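# Drape headset cable across its face, lift by headband

## Task

Run the headset's cable a single time over its upward face. It must enter across the outer rim of one side (a side is one ear cup plus its half of the headband), cross almost straight at about half height while lying close to the headset, and leave across the outer rim of the other side. No other stretch of cable may rest on top, except where the cable exits its own ear cup. On the free-end side, keep enough cable lying off the headset to wrap around it once more with about a hand's width left over. Finish with the right gripper, commanded fully shut, gripping only the headband and holding the headset about level with one face upward and its lowest point roughly a hand's length or more above the table. Apart from that grip, only the cable may touch the headset. The right arm must not be in contact with the cable, and neither the headset nor the cable may extend beyond the table edge. Once everything has stopped moving, report that you are finished. Anything that stays in place only because the robot holds it, other than the required headband grip, does not count as achieved.

## Robot and tools

Robot: two arms, left_arm and right_arm, each ending in a two-finger gripper. Everything is given in one scene frame: the origin sits on the tabletop midway between the arms, +x points out over the table, +z points up, and left_arm is on the +y side. The names left and right refer to the arms, not to sides of any picture. Gripper axes: the fingers extend along the gripper's +z and close along its y. The reported end_effector_position is the point between the finger pads, just under 1 cm behind the tips. Printed positions can be a little off, more so at long reach.

Row format, used by both motion tools: one flat list of 16 numbers covering both arms, even if only one arm should move. The order is left_arm x, y, z, qw, qx, qy, qz, opening, then the same eight for right_arm. x, y, z are an absolute target position for that gripper in metres, in the scene frame. The quaternion is an absolute target orientation, scalar w first. Opening runs from -1 (closed) to +1 (fully open, 0.087 m); it is a target, not a change. To keep an arm still, resend its exact last reported pose and the opening it should have. To keep an orientation, repeat the same quaternion every time rather than copying a drifted reading.

execute_actions(actions): actions is a list of up to 15 actions. Each action is a list of up to 15 rows, and each row runs for one control step of 1/30 s. If an action has fewer than 15 rows, its last row is held for the remaining steps. Limits: if any target lies over 0.6 m from that gripper's current position along any of the gripper's own axes, that action is rejected for both arms. If the first action is malformed or fails this check against the latest reported state, nothing in the call runs. Each step, the commanded pose is clamped to within 70 mm and 16 degrees of the measured pose, so far targets need several actions. After an action, an arm continues only up to its last clamped pose. An empty list simply returns the state and images.

move(target, speed, blocking): target is one 16-number row as above, giving absolute poses. Each gripper travels in a straight line toward its pose, turning the shorter way, and both arms finish together. A move lasts 0.5 to 10 s and is cut off at 10 s. speed is the top path speed in m/s, from 0.002 to 0.5 (default 0.25); rotation is capped at twice that value in rad/s. Openings are sent when the move starts. The path does not avoid obstacles or the other arm, and real motion can lag, stray or overshoot the speed near full arm extension. Faster moves and targets set deeper past a contact press harder. With blocking=false the call returns after 0.5 s while the arm keeps going. Until a result shows that move has ended, further rows and moves are refused, so use wait or stop first. The result adds a move: line with the outcome, such as done, off_target, moving, held or fault, plus any limits. paced means the pose was clipped. held means a safety check blocked steps, after which the arm may speed up sharply. The result also gives each gripper's distance from its target.

wait(seconds): 0 to 10 s. Arms keep their last command, and any running move carries on. wait(0) just polls.

stop(): brakes a running move. Braking needs room, more at high speed, and the fingers keep moving.

zoom_image(camera, region): camera is one of cam_high, cam_low, cam_left_wrist, cam_right_wrist, each 504x504. region is [x0, y0, x1, y1] in pixels, measured from the image's top-left corner, at most 504 by 504.

finished_scene(scene): pass the current scene number to end it. This is final, and the outcome must hold at that moment.

Reading results: the state line gives each gripper's position and quaternion. Hand target lines show the pose each controller is currently chasing. Step readings list positions at some steps, and HELD marks steps where an arm's command was held back. pose unreachable means a clearance check altered or blocked that arm's command. grip_measured is the finger opening on the command scale, and each gripper's reading can be off by up to about 1 mm. To grasp, command an opening below grip_measured: about 0.02 lower gives a firm hold, less gives a lighter one. Pad force tops out near 20 N, and a fast close can squeeze harder or even spring open. Joint friction can leave a gripper up to about 31 mm short of its target, and very small commands may produce no motion. Elbows stop just before full extension. Joint ranges (rad): waist -2.618 to 3.054, shoulder 0 to 3.142, elbow 0 to 3.142, wrist pitch -1.571 to 1.571, wrist yaw -1.571 to 1.571, wrist roll -2.094 to 2.094.

Heat: holding a load warms the motors. MOTOR HOT appears at 75 °C. At 90 °C that arm is halted for 10 s. At 100 °C the arm goes limp and drops whatever it holds. OVER-TEMPERATURE FAULT lines report these stops.

Cautions: do not let anything leave the table. Do not let the arms collide or push on each other. Avoid dropping, slamming or shoving objects. A held part may occasionally be tugged and loose items nudged, so recheck the scene before finishing. Because the simulation keeps running while you compose a reply, keep load-holding pauses short.

Each tool is called after ">>>" by a JSON object that holds its "op" and its "data".

## Session

>>> {"op": "execute_actions", "data": {"actions": []}}

Scene clock: 0.00 s.
left_arm: end_effector_position=(+0.0693, -0.1758, +0.1305) grip_measured=+0.977 end_effector_quat_wxyz=(+0.006, -0.265, +0.964, -0.007) | right_arm: end_effector_position=(+0.2710, -0.5415, +0.1857) grip_measured=+1.000 end_effector_quat_wxyz=(+0.060, +0.394, +0.908, -0.128)
Joint positions: left_arm=[-1.284  2.026  1.904 -1.436 -0.013 -1.96   0.086] | right_arm=[-0.573  2.029  2.133 -1.475  0.201  0.053  0.087]
Joint velocities: left_arm=[-0.002 -0.007 -0.017 -0.022  0.022 -0.007  0.   ] | right_arm=[-0.002  0.002 -0.017 -0.037  0.037  0.037  0.   ]
Hand target (left_arm): +0.069, -0.176, +0.130; +0.006, -0.265, +0.964, -0.007
Hand target (right_arm): +0.271, -0.542, +0.186; +0.060, +0.394, +0.908, -0.128

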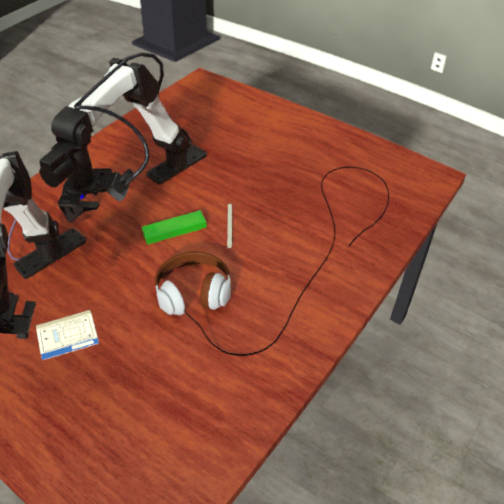

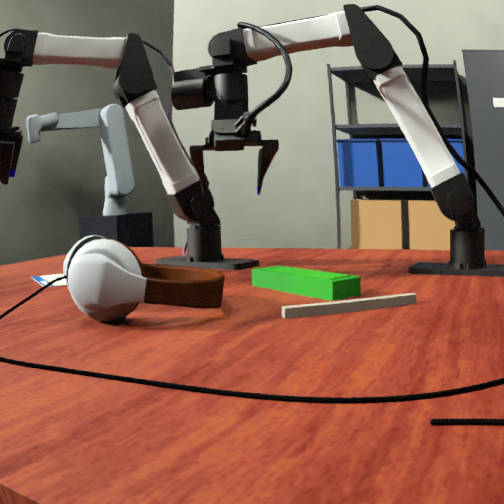

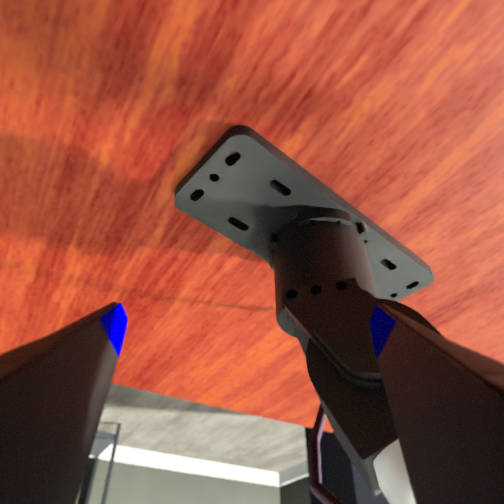

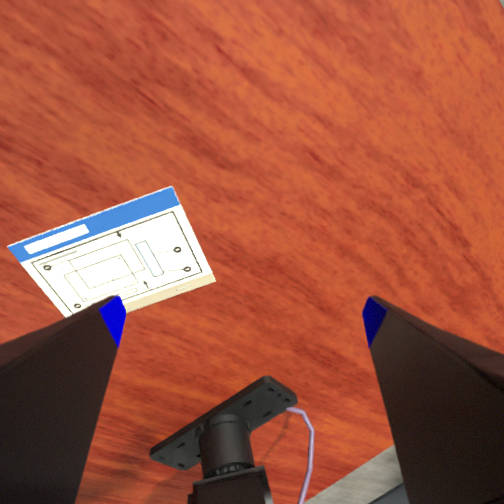

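>>> {"op": "zoom_image", "data": {"camera": "cam_high", "region": [120, 180, 320, 380]}}

>>> {"op": "zoom_image", "data": {"camera": "cam_low", "region": [0, 200, 252, 400]}}

Region (120, 180, 320, 380) of cam_high's 504x504 image, scaled by 2.520, with more detail than that image has.

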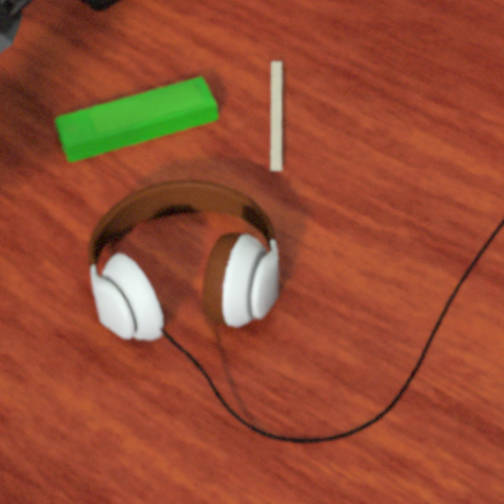

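Region (0, 200, 252, 400) of cam_low's 504x504 image, scaled by 2.000, with more detail than that image has; it fills the top 400 rows of this view, and the rest is white.

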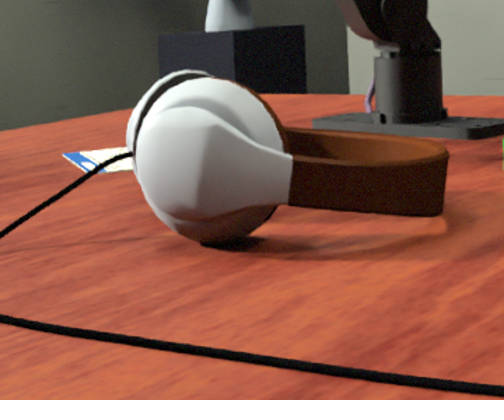

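>>> {"op": "move", "data": {"target": [0.2,0.3,0.25,0,0,1,0,1, 0.271,-0.5415,0.1857,0.06,0.394,0.908,-0.128,1], "speed": 0.3}}

Scene clock: 6.23 s.
left_arm: end_effector_position=(+0.2048, +0.3074, +0.2497) grip_measured=+0.977 end_effector_quat_wxyz=(+0.179, -0.014, +0.981, +0.067) | right_arm: end_effector_position=(+0.2710, -0.5415, +0.1857) grip_measured=+1.000 end_effector_quat_wxyz=(+0.060, +0.394, +0.908, -0.128)
Joint positions: left_arm=[ 0.51   1.142  1.5   -1.543 -0.001  0.342  0.086] | right_arm=[-0.573  2.029  2.133 -1.475  0.201  0.053  0.087]
Joint velocities: left_arm=[-0.007  0.017 -0.007  0.007 -0.007 -0.066  0.001] | right_arm=[ 0.007 -0.032 -0.007 -0.007 -0.051 -0.022  0.001]
Hand target (left_arm): +0.204, +0.307, +0.253; +0.178, -0.005, +0.981, +0.071
Hand target (right_arm): +0.271, -0.541, +0.186; +0.060, +0.394, +0.908, -0.128
Off the commanded pose (left_arm): 0.009 m, 22 deg; orientation clipped at the last step of the last action.
Off the commanded pose (right_arm): 0.000 m, 0 deg.
joint sent to its limit (left arm) — the command would take joint 4 (wrist pitch) past its lower limit, so that joint was sent only as far as its limit.
move: off_target (left_arm); limits=paced

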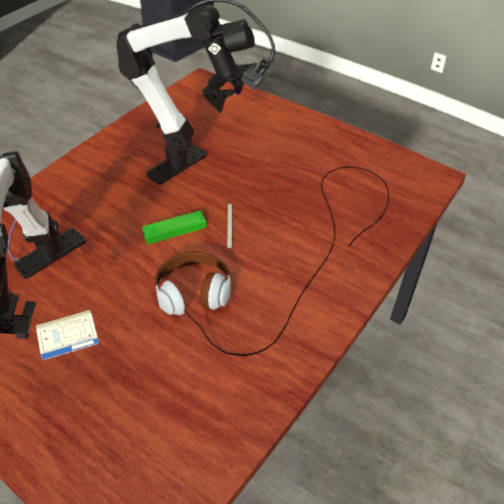

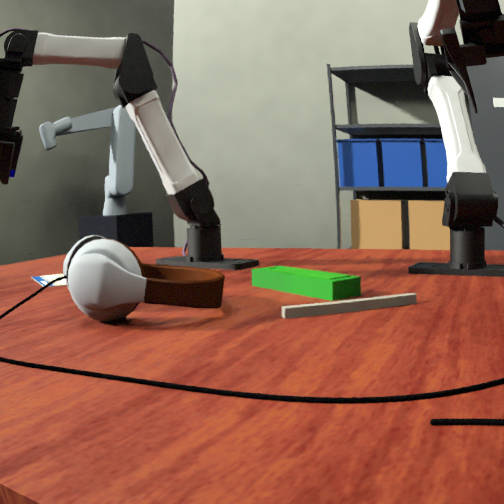

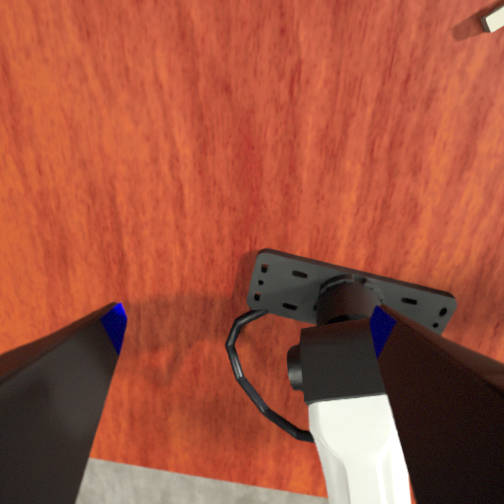

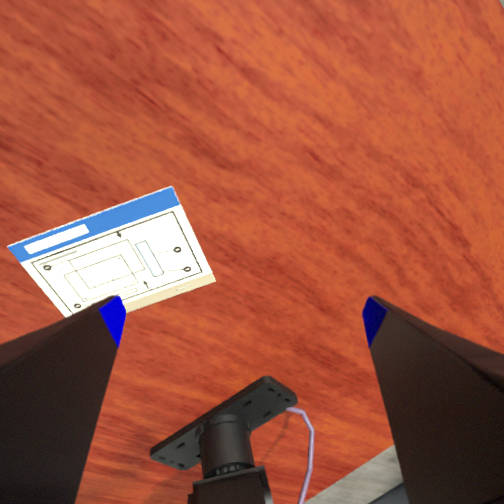

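>>> {"op": "move", "data": {"target": [0.2048,0.3074,0.2497,0.179,-0.014,0.981,0.067,1, 0.25,-0.12,0.22,0,0,1,0,1], "speed": 0.3}}

Scene clock: 9.30 s.
left_arm: end_effector_position=(+0.2048, +0.3076, +0.2497) grip_measured=+0.977 end_effector_quat_wxyz=(+0.179, -0.013, +0.981, +0.068) | right_arm: end_effector_position=(+0.2494, -0.1242, +0.2163) grip_measured=+1.000 end_effector_quat_wxyz=(+0.071, -0.005, +0.997, +0.026)
Joint positions: left_arm=[ 0.509  1.142  1.5   -1.543 -0.002  0.344  0.086] | right_arm=[ 0.63   1.633  1.765 -1.553  0.016  0.447  0.087]
Joint velocities: left_arm=[-0.002  0.002 -0.002 -0.007 -0.007 -0.051  0.001] | right_arm=[-0.017  0.012  0.007 -0.095 -0.051 -0.007 -0.   ]
Hand target (left_arm): +0.205, +0.307, +0.250; +0.179, -0.014, +0.981, +0.067
Hand target (right_arm): +0.249, -0.121, +0.221; +0.071, -0.000, +0.997, +0.032
Off the commanded pose (left_arm): 0.000 m, 0 deg.
Off the commanded pose (right_arm): 0.006 m, 9 deg.
joint sent to its limit (right arm) — the command would take joint 4 (wrist pitch) past its lower limit, so that joint was sent only as far as its limit.
move: off_target (right_arm)

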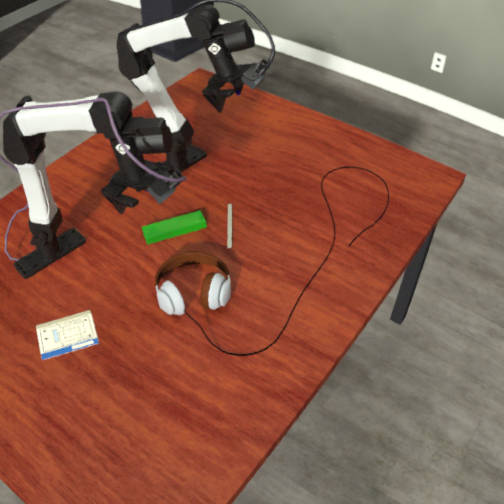

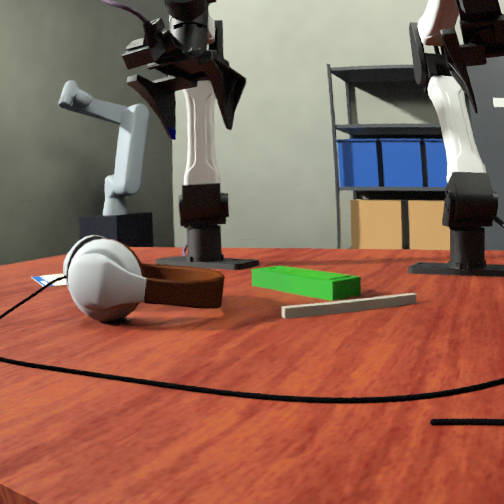

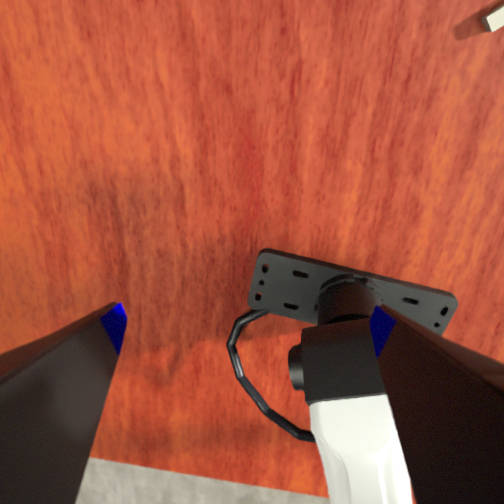

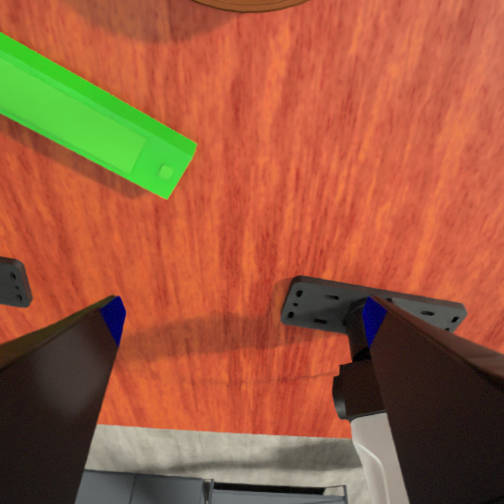

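>>> {"op": "move", "data": {"target": [0.2048,0.3074,0.2497,0.179,-0.014,0.981,0.067,1, 0.45,-0.14,0.22,0,0,1,0,1], "speed": 0.3}}

Scene clock: 11.80 s.
left_arm: end_effector_position=(+0.2048, +0.3076, +0.2497) grip_measured=+0.977 end_effector_quat_wxyz=(+0.179, -0.013, +0.981, +0.068) | right_arm: end_effector_position=(+0.4487, -0.1388, +0.2110) grip_measured=+1.000 end_effector_quat_wxyz=(+0.178, +0.012, +0.983, +0.051)
Joint positions: left_arm=[ 0.509  1.142  1.5   -1.543 -0.002  0.344  0.086] | right_arm=[ 0.411  2.276  2.641 -1.563 -0.01   0.265  0.087]
Joint velocities: left_arm=[-0.012  0.012 -0.002 -0.037  0.007 -0.022 -0.001] | right_arm=[-0.017  0.017 -0.007 -0.037 -0.081  0.051 -0.001]
Hand target (left_arm): +0.205, +0.307, +0.250; +0.179, -0.014, +0.981, +0.067
Hand target (right_arm): +0.451, -0.140, +0.217; +0.188, +0.008, +0.981, +0.055
Off the commanded pose (left_arm): 0.000 m, 0 deg.
Off the commanded pose (right_arm): 0.009 m, 21 deg; orientation clipped at the last step of the last action.
joint sent to its limit (right arm) — the command would take joint 4 (wrist pitch) past its lower limit, so that joint was sent only as far as its limit.
move: off_target (right_arm); limits=paced

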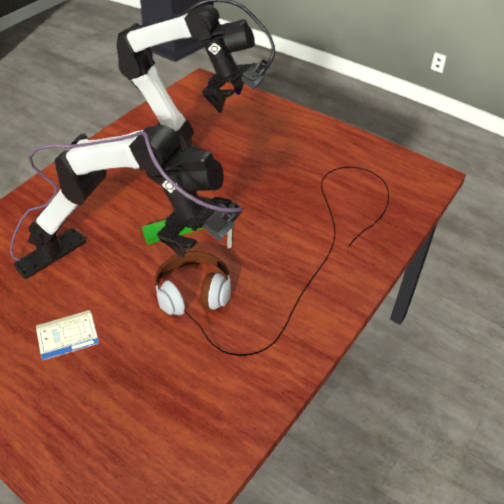

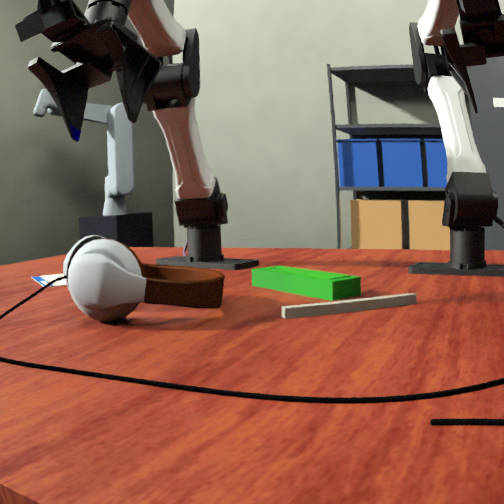

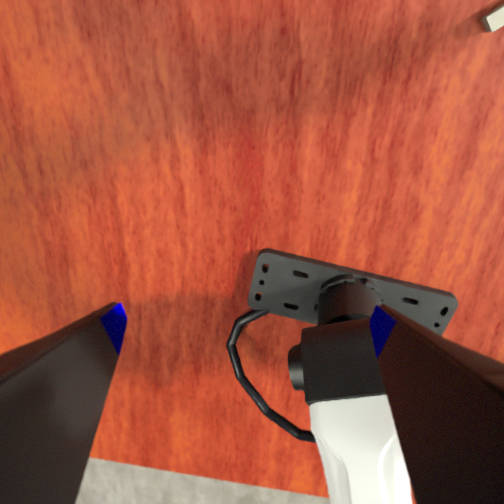

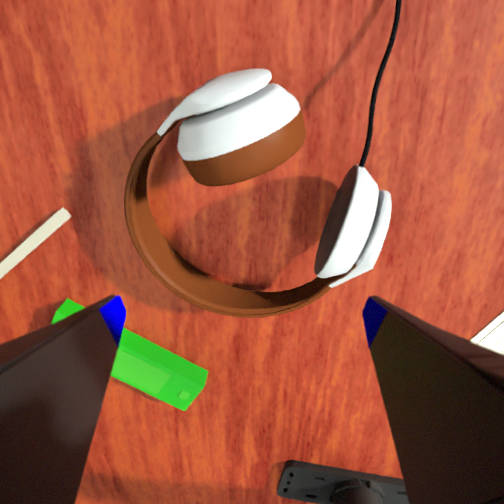

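>>> {"op": "move", "data": {"target": [0.2048,0.3074,0.2497,0.179,-0.014,0.981,0.067,1, 0.37,-0.044,0.11,0.197,-0.405,0.888,0.090,0.6], "speed": 0.25}}

Scene clock: 26.50 s.
left_arm: end_effector_position=(+0.2048, +0.3076, +0.2497) grip_measured=+0.977 end_effector_quat_wxyz=(+0.179, -0.013, +0.981, +0.068) | right_arm: end_effector_position=(+0.3693, -0.0496, +0.1087) grip_measured=+0.600 end_effector_quat_wxyz=(+0.188, -0.396, +0.895, +0.082)
Joint positions: left_arm=[ 0.509  1.142  1.5   -1.543 -0.002  0.344  0.086] | right_arm=[ 0.677  1.886  1.606 -0.896 -0.128 -0.305  0.07 ]
Joint velocities: left_arm=[ 0.002 -0.002 -0.007 -0.007  0.051 -0.037 -0.001] | right_arm=[-0.002 -0.022  0.007  0.022 -0.051  0.007 -0.   ]
Hand target (left_arm): +0.205, +0.307, +0.250; +0.179, -0.014, +0.981, +0.067
Hand target (right_arm): +0.367, -0.046, +0.110; +0.196, -0.406, +0.889, +0.087
Off the commanded pose (left_arm): 0.000 m, 0 deg.
Off the commanded pose (right_arm): 0.006 m, 2 deg.
move: done

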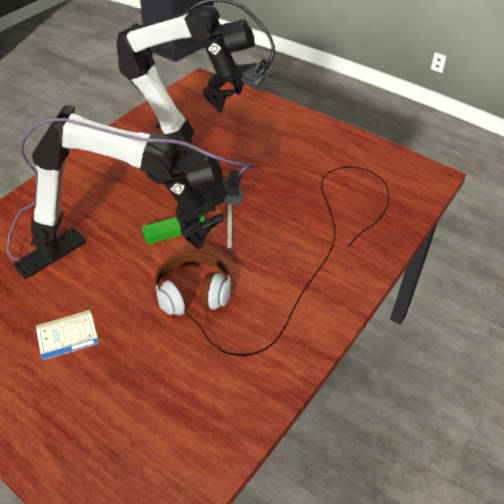

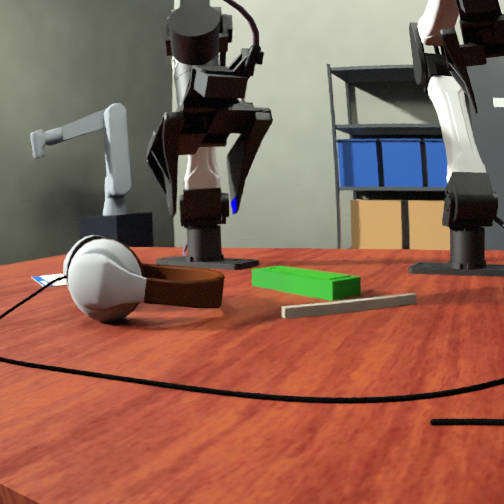

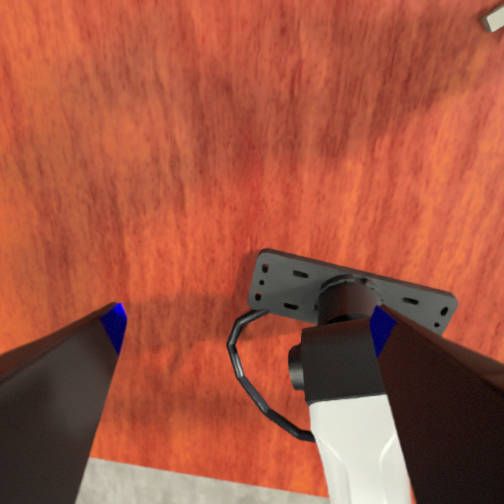

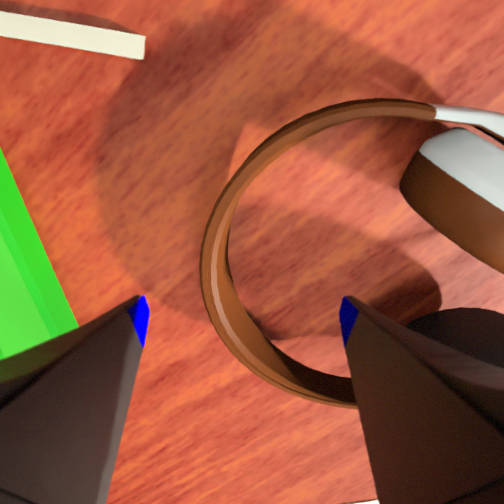

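>>> {"op": "move", "data": {"target": [0.2048,0.3074,0.2497,0.179,-0.014,0.981,0.067,1, 0.352,-0.032,0.03,0.197,-0.405,0.888,0.090,0.3], "speed": 0.1}}

Scene clock: 28.60 s.
left_arm: end_effector_position=(+0.2048, +0.3076, +0.2497) grip_measured=+0.977 end_effector_quat_wxyz=(+0.179, -0.013, +0.981, +0.068) | right_arm: end_effector_position=(+0.3542, -0.0356, +0.0377) grip_measured=+0.300 end_effector_quat_wxyz=(+0.199, -0.405, +0.887, +0.090)
Joint positions: left_arm=[ 0.509  1.142  1.5   -1.543 -0.002  0.344  0.086] | right_arm=[ 0.722  1.89   1.317 -0.574 -0.129 -0.28   0.057]
Joint velocities: left_arm=[ 0.012 -0.012 -0.007 -0.022 -0.022  0.066 -0.001] | right_arm=[-0.007 -0.002 -0.022 -0.051 -0.007  0.022 -0.001]
Hand target (left_arm): +0.205, +0.307, +0.250; +0.179, -0.014, +0.981, +0.067
Hand target (right_arm): +0.350, -0.033, +0.030; +0.197, -0.405, +0.888, +0.089
Off the commanded pose (left_arm): 0.000 m, 0 deg.
Off the commanded pose (right_arm): 0.009 m, 0 deg.
move: done

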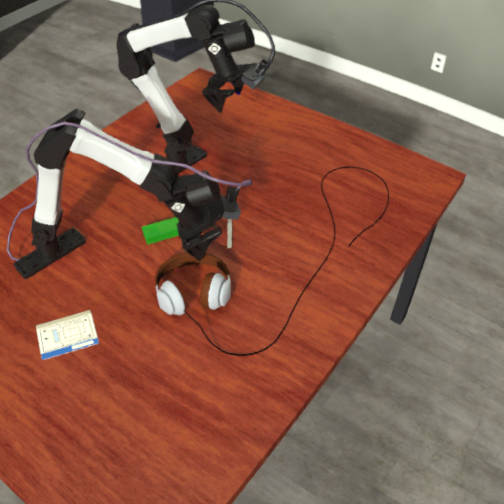

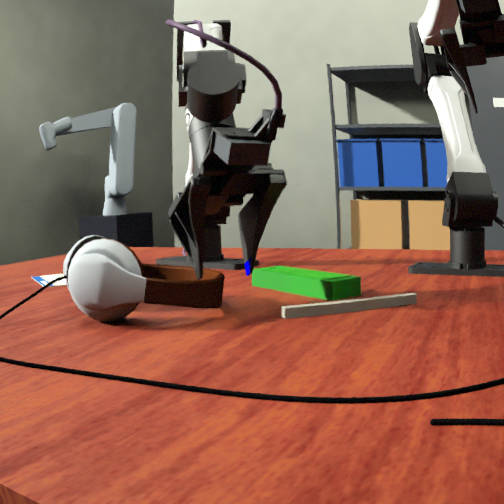

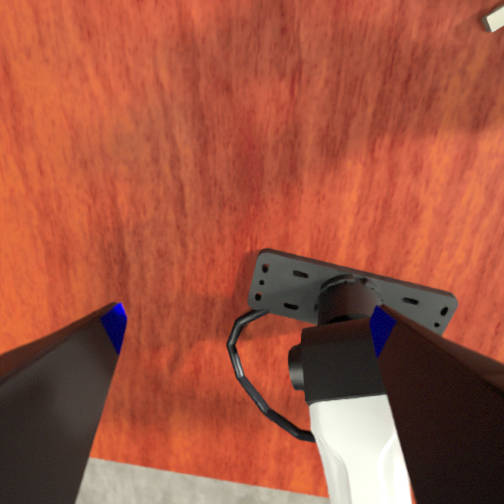

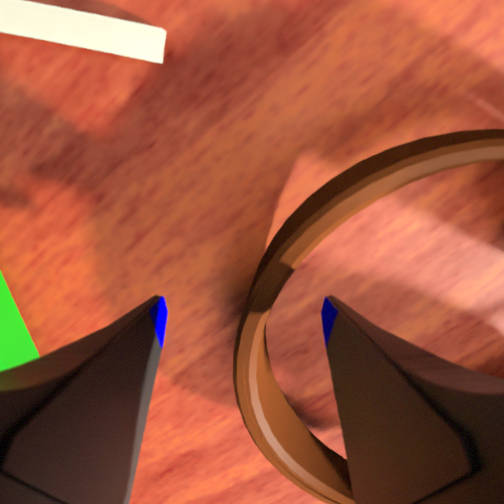

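>>> {"op": "move", "data": {"target": [0.2048,0.3074,0.2497,0.179,-0.014,0.981,0.067,1, 0.345,-0.043,0.012,0.197,-0.405,0.888,0.090,0.0], "speed": 0.05}}

Scene clock: 30.10 s.
left_arm: end_effector_position=(+0.2048, +0.3076, +0.2497) grip_measured=+0.977 end_effector_quat_wxyz=(+0.179, -0.013, +0.981, +0.068) | right_arm: end_effector_position=(+0.3450, -0.0413, +0.0161) grip_measured=+0.000 end_effector_quat_wxyz=(+0.195, -0.406, +0.889, +0.090)
Joint positions: left_arm=[ 0.509  1.142  1.5   -1.543 -0.002  0.344  0.086] | right_arm=[ 0.722  1.89   1.227 -0.494 -0.129 -0.28   0.044]
Joint velocities: left_arm=[-0.027 -0.012 -0.017  0.022 -0.007 -0.007  0.001] | right_arm=[-0.002 -0.017 -0.017  0.022 -0.022  0.022 -0.001]
Hand target (left_arm): +0.205, +0.307, +0.250; +0.179, -0.014, +0.981, +0.067
Hand target (right_arm): +0.344, -0.043, +0.012; +0.197, -0.405, +0.888, +0.090
Off the commanded pose (left_arm): 0.000 m, 0 deg.
Off the commanded pose (right_arm): 0.004 m, 0 deg.
move: done

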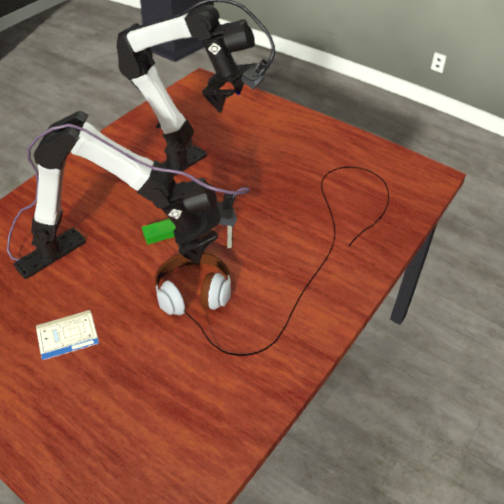

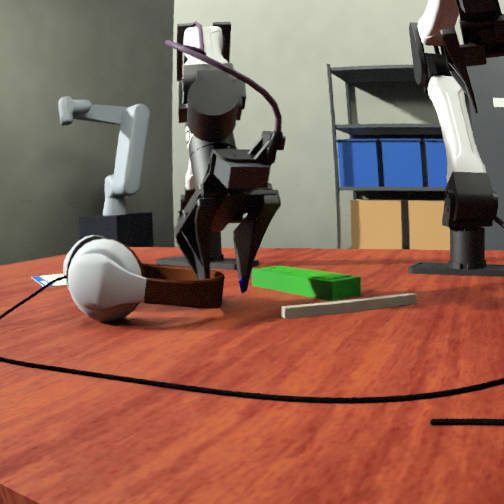

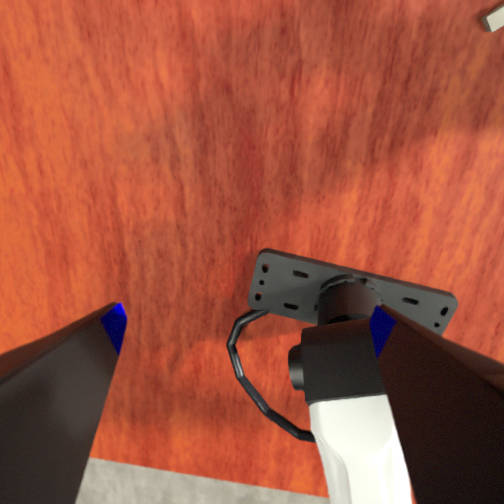

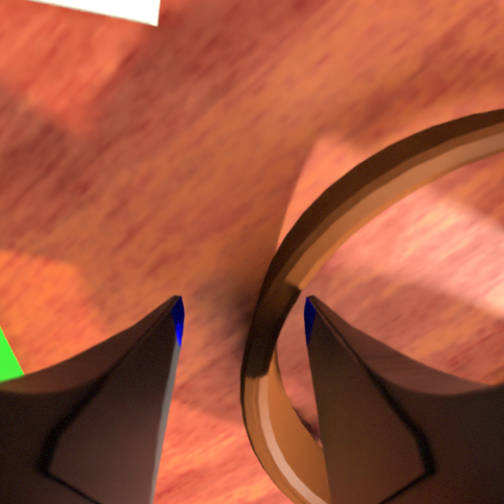

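>>> {"op": "execute_actions", "data": {"actions": [[[0.2048,0.3074,0.2497,0.179,-0.014,0.981,0.067,1, 0.345,-0.043,0.012,0.197,-0.405,0.888,0.090,-0.3],[0.2048,0.3074,0.2497,0.179,-0.014,0.981,0.067,1, 0.345,-0.043,0.012,0.197,-0.405,0.888,0.090,-0.3],[0.2048,0.3074,0.2497,0.179,-0.014,0.981,0.067,1, 0.345,-0.043,0.012,0.197,-0.405,0.888,0.090,-0.3],[0.2048,0.3074,0.2497,0.179,-0.014,0.981,0.067,1, 0.345,-0.043,0.012,0.197,-0.405,0.888,0.090,-0.4],[0.2048,0.3074,0.2497,0.179,-0.014,0.981,0.067,1, 0.345,-0.043,0.012,0.197,-0.405,0.888,0.090,-0.4],[0.2048,0.3074,0.2497,0.179,-0.014,0.981,0.067,1, 0.345,-0.043,0.012,0.197,-0.405,0.888,0.090,-0.5],[0.2048,0.3074,0.2497,0.179,-0.014,0.981,0.067,1, 0.345,-0.043,0.012,0.197,-0.405,0.888,0.090,-0.5],[0.2048,0.3074,0.2497,0.179,-0.014,0.981,0.067,1, 0.345,-0.043,0.012,0.197,-0.405,0.888,0.090,-0.55],[0.2048,0.3074,0.2497,0.179,-0.014,0.981,0.067,1, 0.345,-0.043,0.012,0.197,-0.405,0.888,0.090,-0.6]],[[0.2048,0.3074,0.2497,0.179,-0.014,0.981,0.067,1, 0.345,-0.043,0.012,0.197,-0.405,0.888,0.090,-0.65],[0.2048,0.3074,0.2497,0.179,-0.014,0.981,0.067,1, 0.345,-0.043,0.012,0.197,-0.405,0.888,0.090,-0.65],[0.2048,0.3074,0.2497,0.179,-0.014,0.981,0.067,1, 0.345,-0.043,0.012,0.197,-0.405,0.888,0.090,-0.7],[0.2048,0.3074,0.2497,0.179,-0.014,0.981,0.067,1, 0.345,-0.043,0.012,0.197,-0.405,0.888,0.090,-0.7],[0.2048,0.3074,0.2497,0.179,-0.014,0.981,0.067,1, 0.345,-0.043,0.012,0.197,-0.405,0.888,0.090,-0.75],[0.2048,0.3074,0.2497,0.179,-0.014,0.981,0.067,1, 0.345,-0.043,0.012,0.197,-0.405,0.888,0.090,-0.75],[0.2048,0.3074,0.2497,0.179,-0.014,0.981,0.067,1, 0.345,-0.043,0.012,0.197,-0.405,0.888,0.090,-0.8],[0.2048,0.3074,0.2497,0.179,-0.014,0.981,0.067,1, 0.345,-0.043,0.012,0.197,-0.405,0.888,0.090,-0.8],[0.2048,0.3074,0.2497,0.179,-0.014,0.981,0.067,1, 0.345,-0.043,0.012,0.197,-0.405,0.888,0.090,-0.85],[0.2048,0.3074,0.2497,0.179,-0.014,0.981,0.067,1, 0.345,-0.043,0.012,0.197,-0.405,0.888,0.090,-0.85],[0.2048,0.3074,0.2497,0.179,-0.014,0.981,0.067,1, 0.345,-0.043,0.012,0.197,-0.405,0.888,0.090,-0.9]],[[0.2048,0.3074,0.2497,0.179,-0.014,0.981,0.067,1, 0.345,-0.043,0.012,0.197,-0.405,0.888,0.090,-1]]]}}

Scene clock: 33.10 s.
left_arm: end_effector_position=(+0.2048, +0.3076, +0.2497) grip_measured=+0.977 end_effector_quat_wxyz=(+0.179, -0.013, +0.981, +0.068) | right_arm: end_effector_position=(+0.3503, -0.0405, +0.0173) grip_measured=-0.754 end_effector_quat_wxyz=(+0.205, -0.406, +0.887, +0.085)
Joint positions: left_arm=[ 0.509  1.142  1.5   -1.543 -0.002  0.344  0.086] | right_arm=[ 0.722  1.89   1.227 -0.474 -0.117 -0.283  0.011]
Joint velocities: left_arm=[-0.007 -0.007  0.017  0.007 -0.007 -0.022 -0.   ] | right_arm=[-0.002  0.012  0.022 -0.037  0.051 -0.037 -0.002]
Hand target (left_arm): +0.205, +0.307, +0.250; +0.179, -0.014, +0.981, +0.067
Hand target (right_arm): +0.345, -0.043, +0.012; +0.197, -0.405, +0.888, +0.090
Off the commanded pose (left_arm): 0.000 m, 0 deg.
Off the commanded pose (right_arm): 0.008 m, 1 deg.
Step readings (end_effector_position; steps 1 to 15: 1st action; 16 to 30: 2nd action; 31 to 45: 3rd action):
0: left_arm (+0.2048, +0.3076, +0.2497) | right_arm (+0.3453, -0.0411, +0.0162)
1: left_arm (+0.2048, +0.3076, +0.2497) | right_arm (+0.3453, -0.0411, +0.0162)
2: left_arm (+0.2048, +0.3076, +0.2497) | right_arm (+0.3453, -0.0411, +0.0162)
4: left_arm (+0.2048, +0.3076, +0.2497) | right_arm (+0.3454, -0.0411, +0.0162)
8: left_arm (+0.2048, +0.3076, +0.2497) | right_arm (+0.3456, -0.0412, +0.0162)
15: left_arm (+0.2048, +0.3076, +0.2497) | right_arm (+0.3456, -0.0412, +0.0162)
16: left_arm (+0.2048, +0.3076, +0.2497) | right_arm (+0.3457, -0.0412, +0.0162)
17: left_arm (+0.2048, +0.3076, +0.2497) | right_arm (+0.3457, -0.0412, +0.0162)
19: left_arm (+0.2048, +0.3076, +0.2497) | right_arm (+0.3459, -0.0415, +0.0162)
23: left_arm (+0.2048, +0.3076, +0.2497) | right_arm (+0.3497, -0.0407, +0.0171)
30: left_arm (+0.2048, +0.3076, +0.2497) | right_arm (+0.3503, -0.0405, +0.0173)
31: left_arm (+0.2048, +0.3076, +0.2497) | right_arm (+0.3503, -0.0405, +0.0173)
32: left_arm (+0.2048, +0.3076, +0.2497) | right_arm (+0.3503, -0.0405, +0.0173)
34: left_arm (+0.2048, +0.3076, +0.2497) | right_arm (+0.3503, -0.0405, +0.0173)
38: left_arm (+0.2048, +0.3076, +0.2497) | right_arm (+0.3503, -0.0405, +0.0173)
45: end_effector_position above

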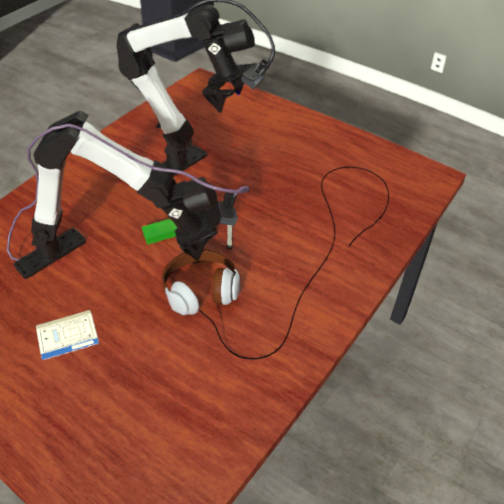

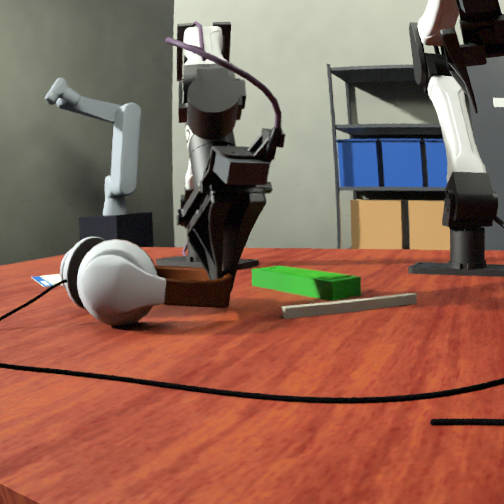

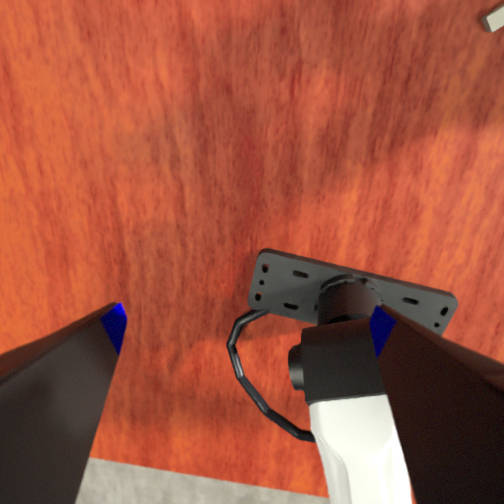

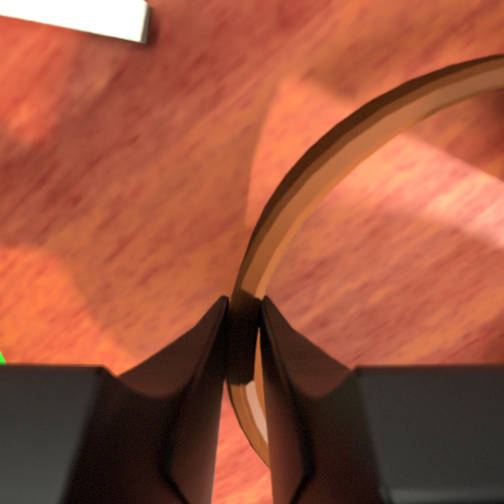

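>>> {"op": "move", "data": {"target": [0.2048,0.3074,0.2497,0.179,-0.014,0.981,0.067,1, 0.345,-0.045,0.075,0.197,-0.405,0.888,0.090,-1], "speed": 0.08}}

Scene clock: 35.10 s.
left_arm: end_effector_position=(+0.2048, +0.3076, +0.2497) grip_measured=+0.977 end_effector_quat_wxyz=(+0.179, -0.013, +0.981, +0.068) | right_arm: end_effector_position=(+0.3339, -0.0461, +0.0571) grip_measured=-0.794 end_effector_quat_wxyz=(+0.170, -0.408, +0.892, +0.092)
Joint positions: left_arm=[ 0.509  1.142  1.5   -1.543 -0.002  0.344  0.086] | right_arm=[ 0.722  1.836  1.339 -0.71  -0.139 -0.283  0.009]
Joint velocities: left_arm=[ 0.007  0.017 -0.002  0.007 -0.081 -0.007  0.001] | right_arm=[ 0.002  0.007  0.017  0.037 -0.022 -0.066 -0.001]
Hand target (left_arm): +0.205, +0.307, +0.250; +0.179, -0.014, +0.981, +0.067
Hand target (right_arm): +0.346, -0.045, +0.075; +0.197, -0.405, +0.888, +0.090
Off the commanded pose (left_arm): 0.000 m, 0 deg.
Off the commanded pose (right_arm): 0.021 m, 3 deg.
move: off_target (right_arm)

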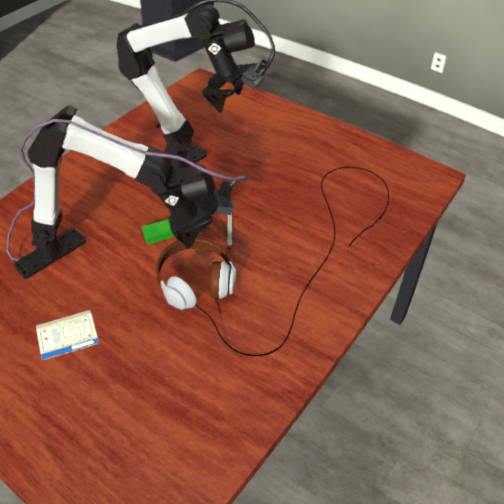

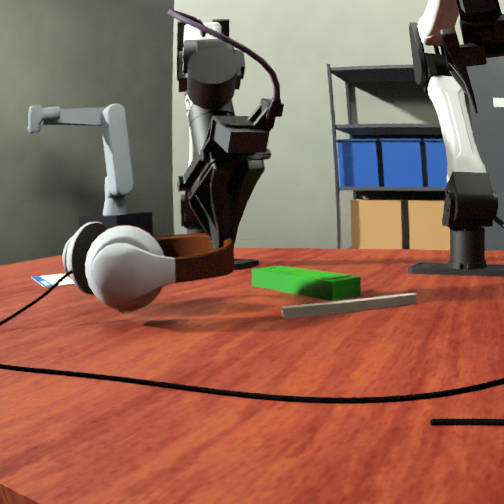

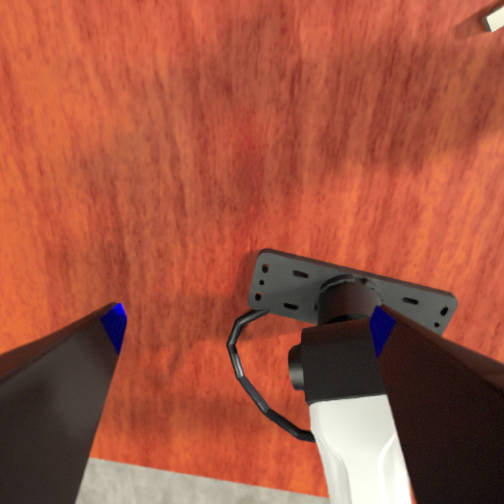

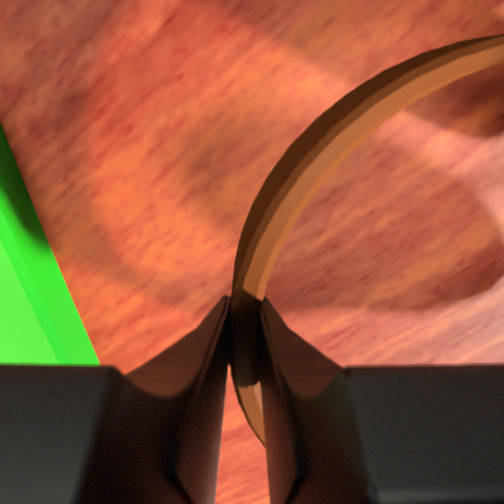

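>>> {"op": "move", "data": {"target": [0.2048,0.3074,0.2497,0.179,-0.014,0.981,0.067,1, 0.245,-0.125,0.08,0.205,-0.310,0.926,0.069,-1], "speed": 0.1}}

Scene clock: 36.87 s.
left_arm: end_effector_position=(+0.2048, +0.3076, +0.2497) grip_measured=+0.977 end_effector_quat_wxyz=(+0.179, -0.013, +0.981, +0.068) | right_arm: end_effector_position=(+0.2442, -0.1153, +0.0811) grip_measured=-0.794 end_effector_quat_wxyz=(+0.200, -0.321, +0.922, +0.083)
Joint positions: left_arm=[ 0.509  1.142  1.5   -1.543 -0.002  0.344  0.086] | right_arm=[ 0.687  1.333  0.913 -0.724 -0.09  -0.137  0.009]
Joint velocities: left_arm=[-0.007  0.012  0.002 -0.022 -0.007  0.007 -0.   ] | right_arm=[ 0.002  0.002  0.017 -0.066  0.007  0.037 -0.001]
Hand target (left_arm): +0.205, +0.307, +0.250; +0.179, -0.014, +0.981, +0.067
Hand target (right_arm): +0.245, -0.124, +0.081; +0.205, -0.310, +0.926, +0.069
Off the commanded pose (left_arm): 0.000 m, 0 deg.
Off the commanded pose (right_arm): 0.010 m, 2 deg.
move: done

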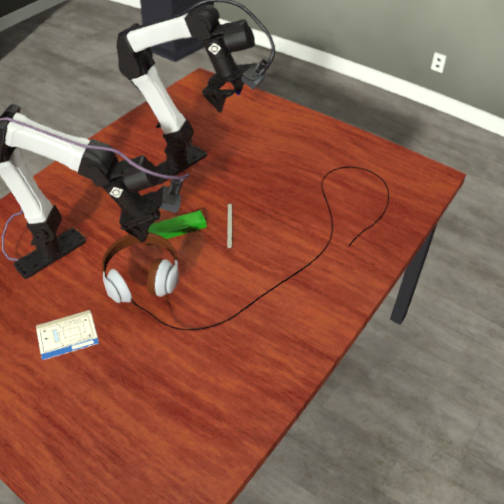

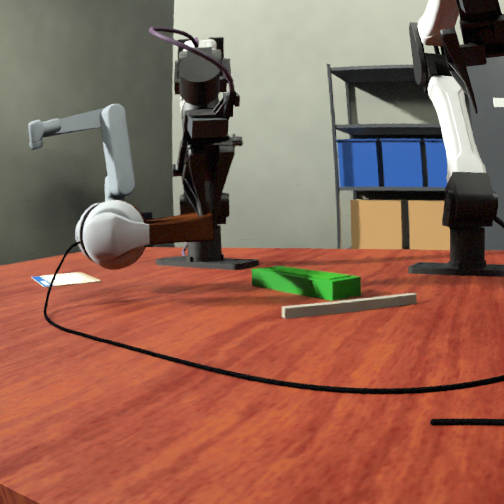

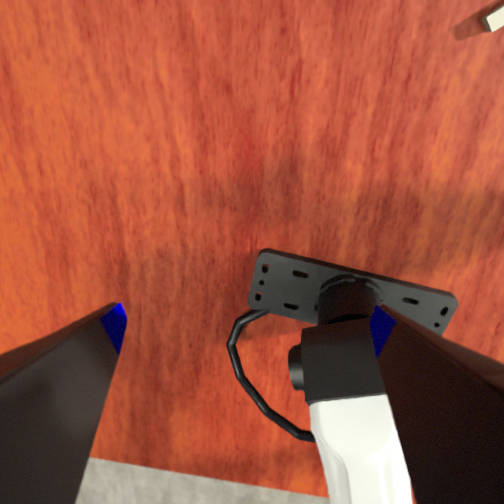

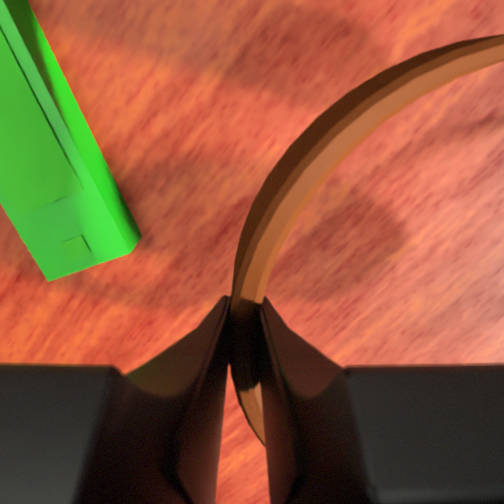

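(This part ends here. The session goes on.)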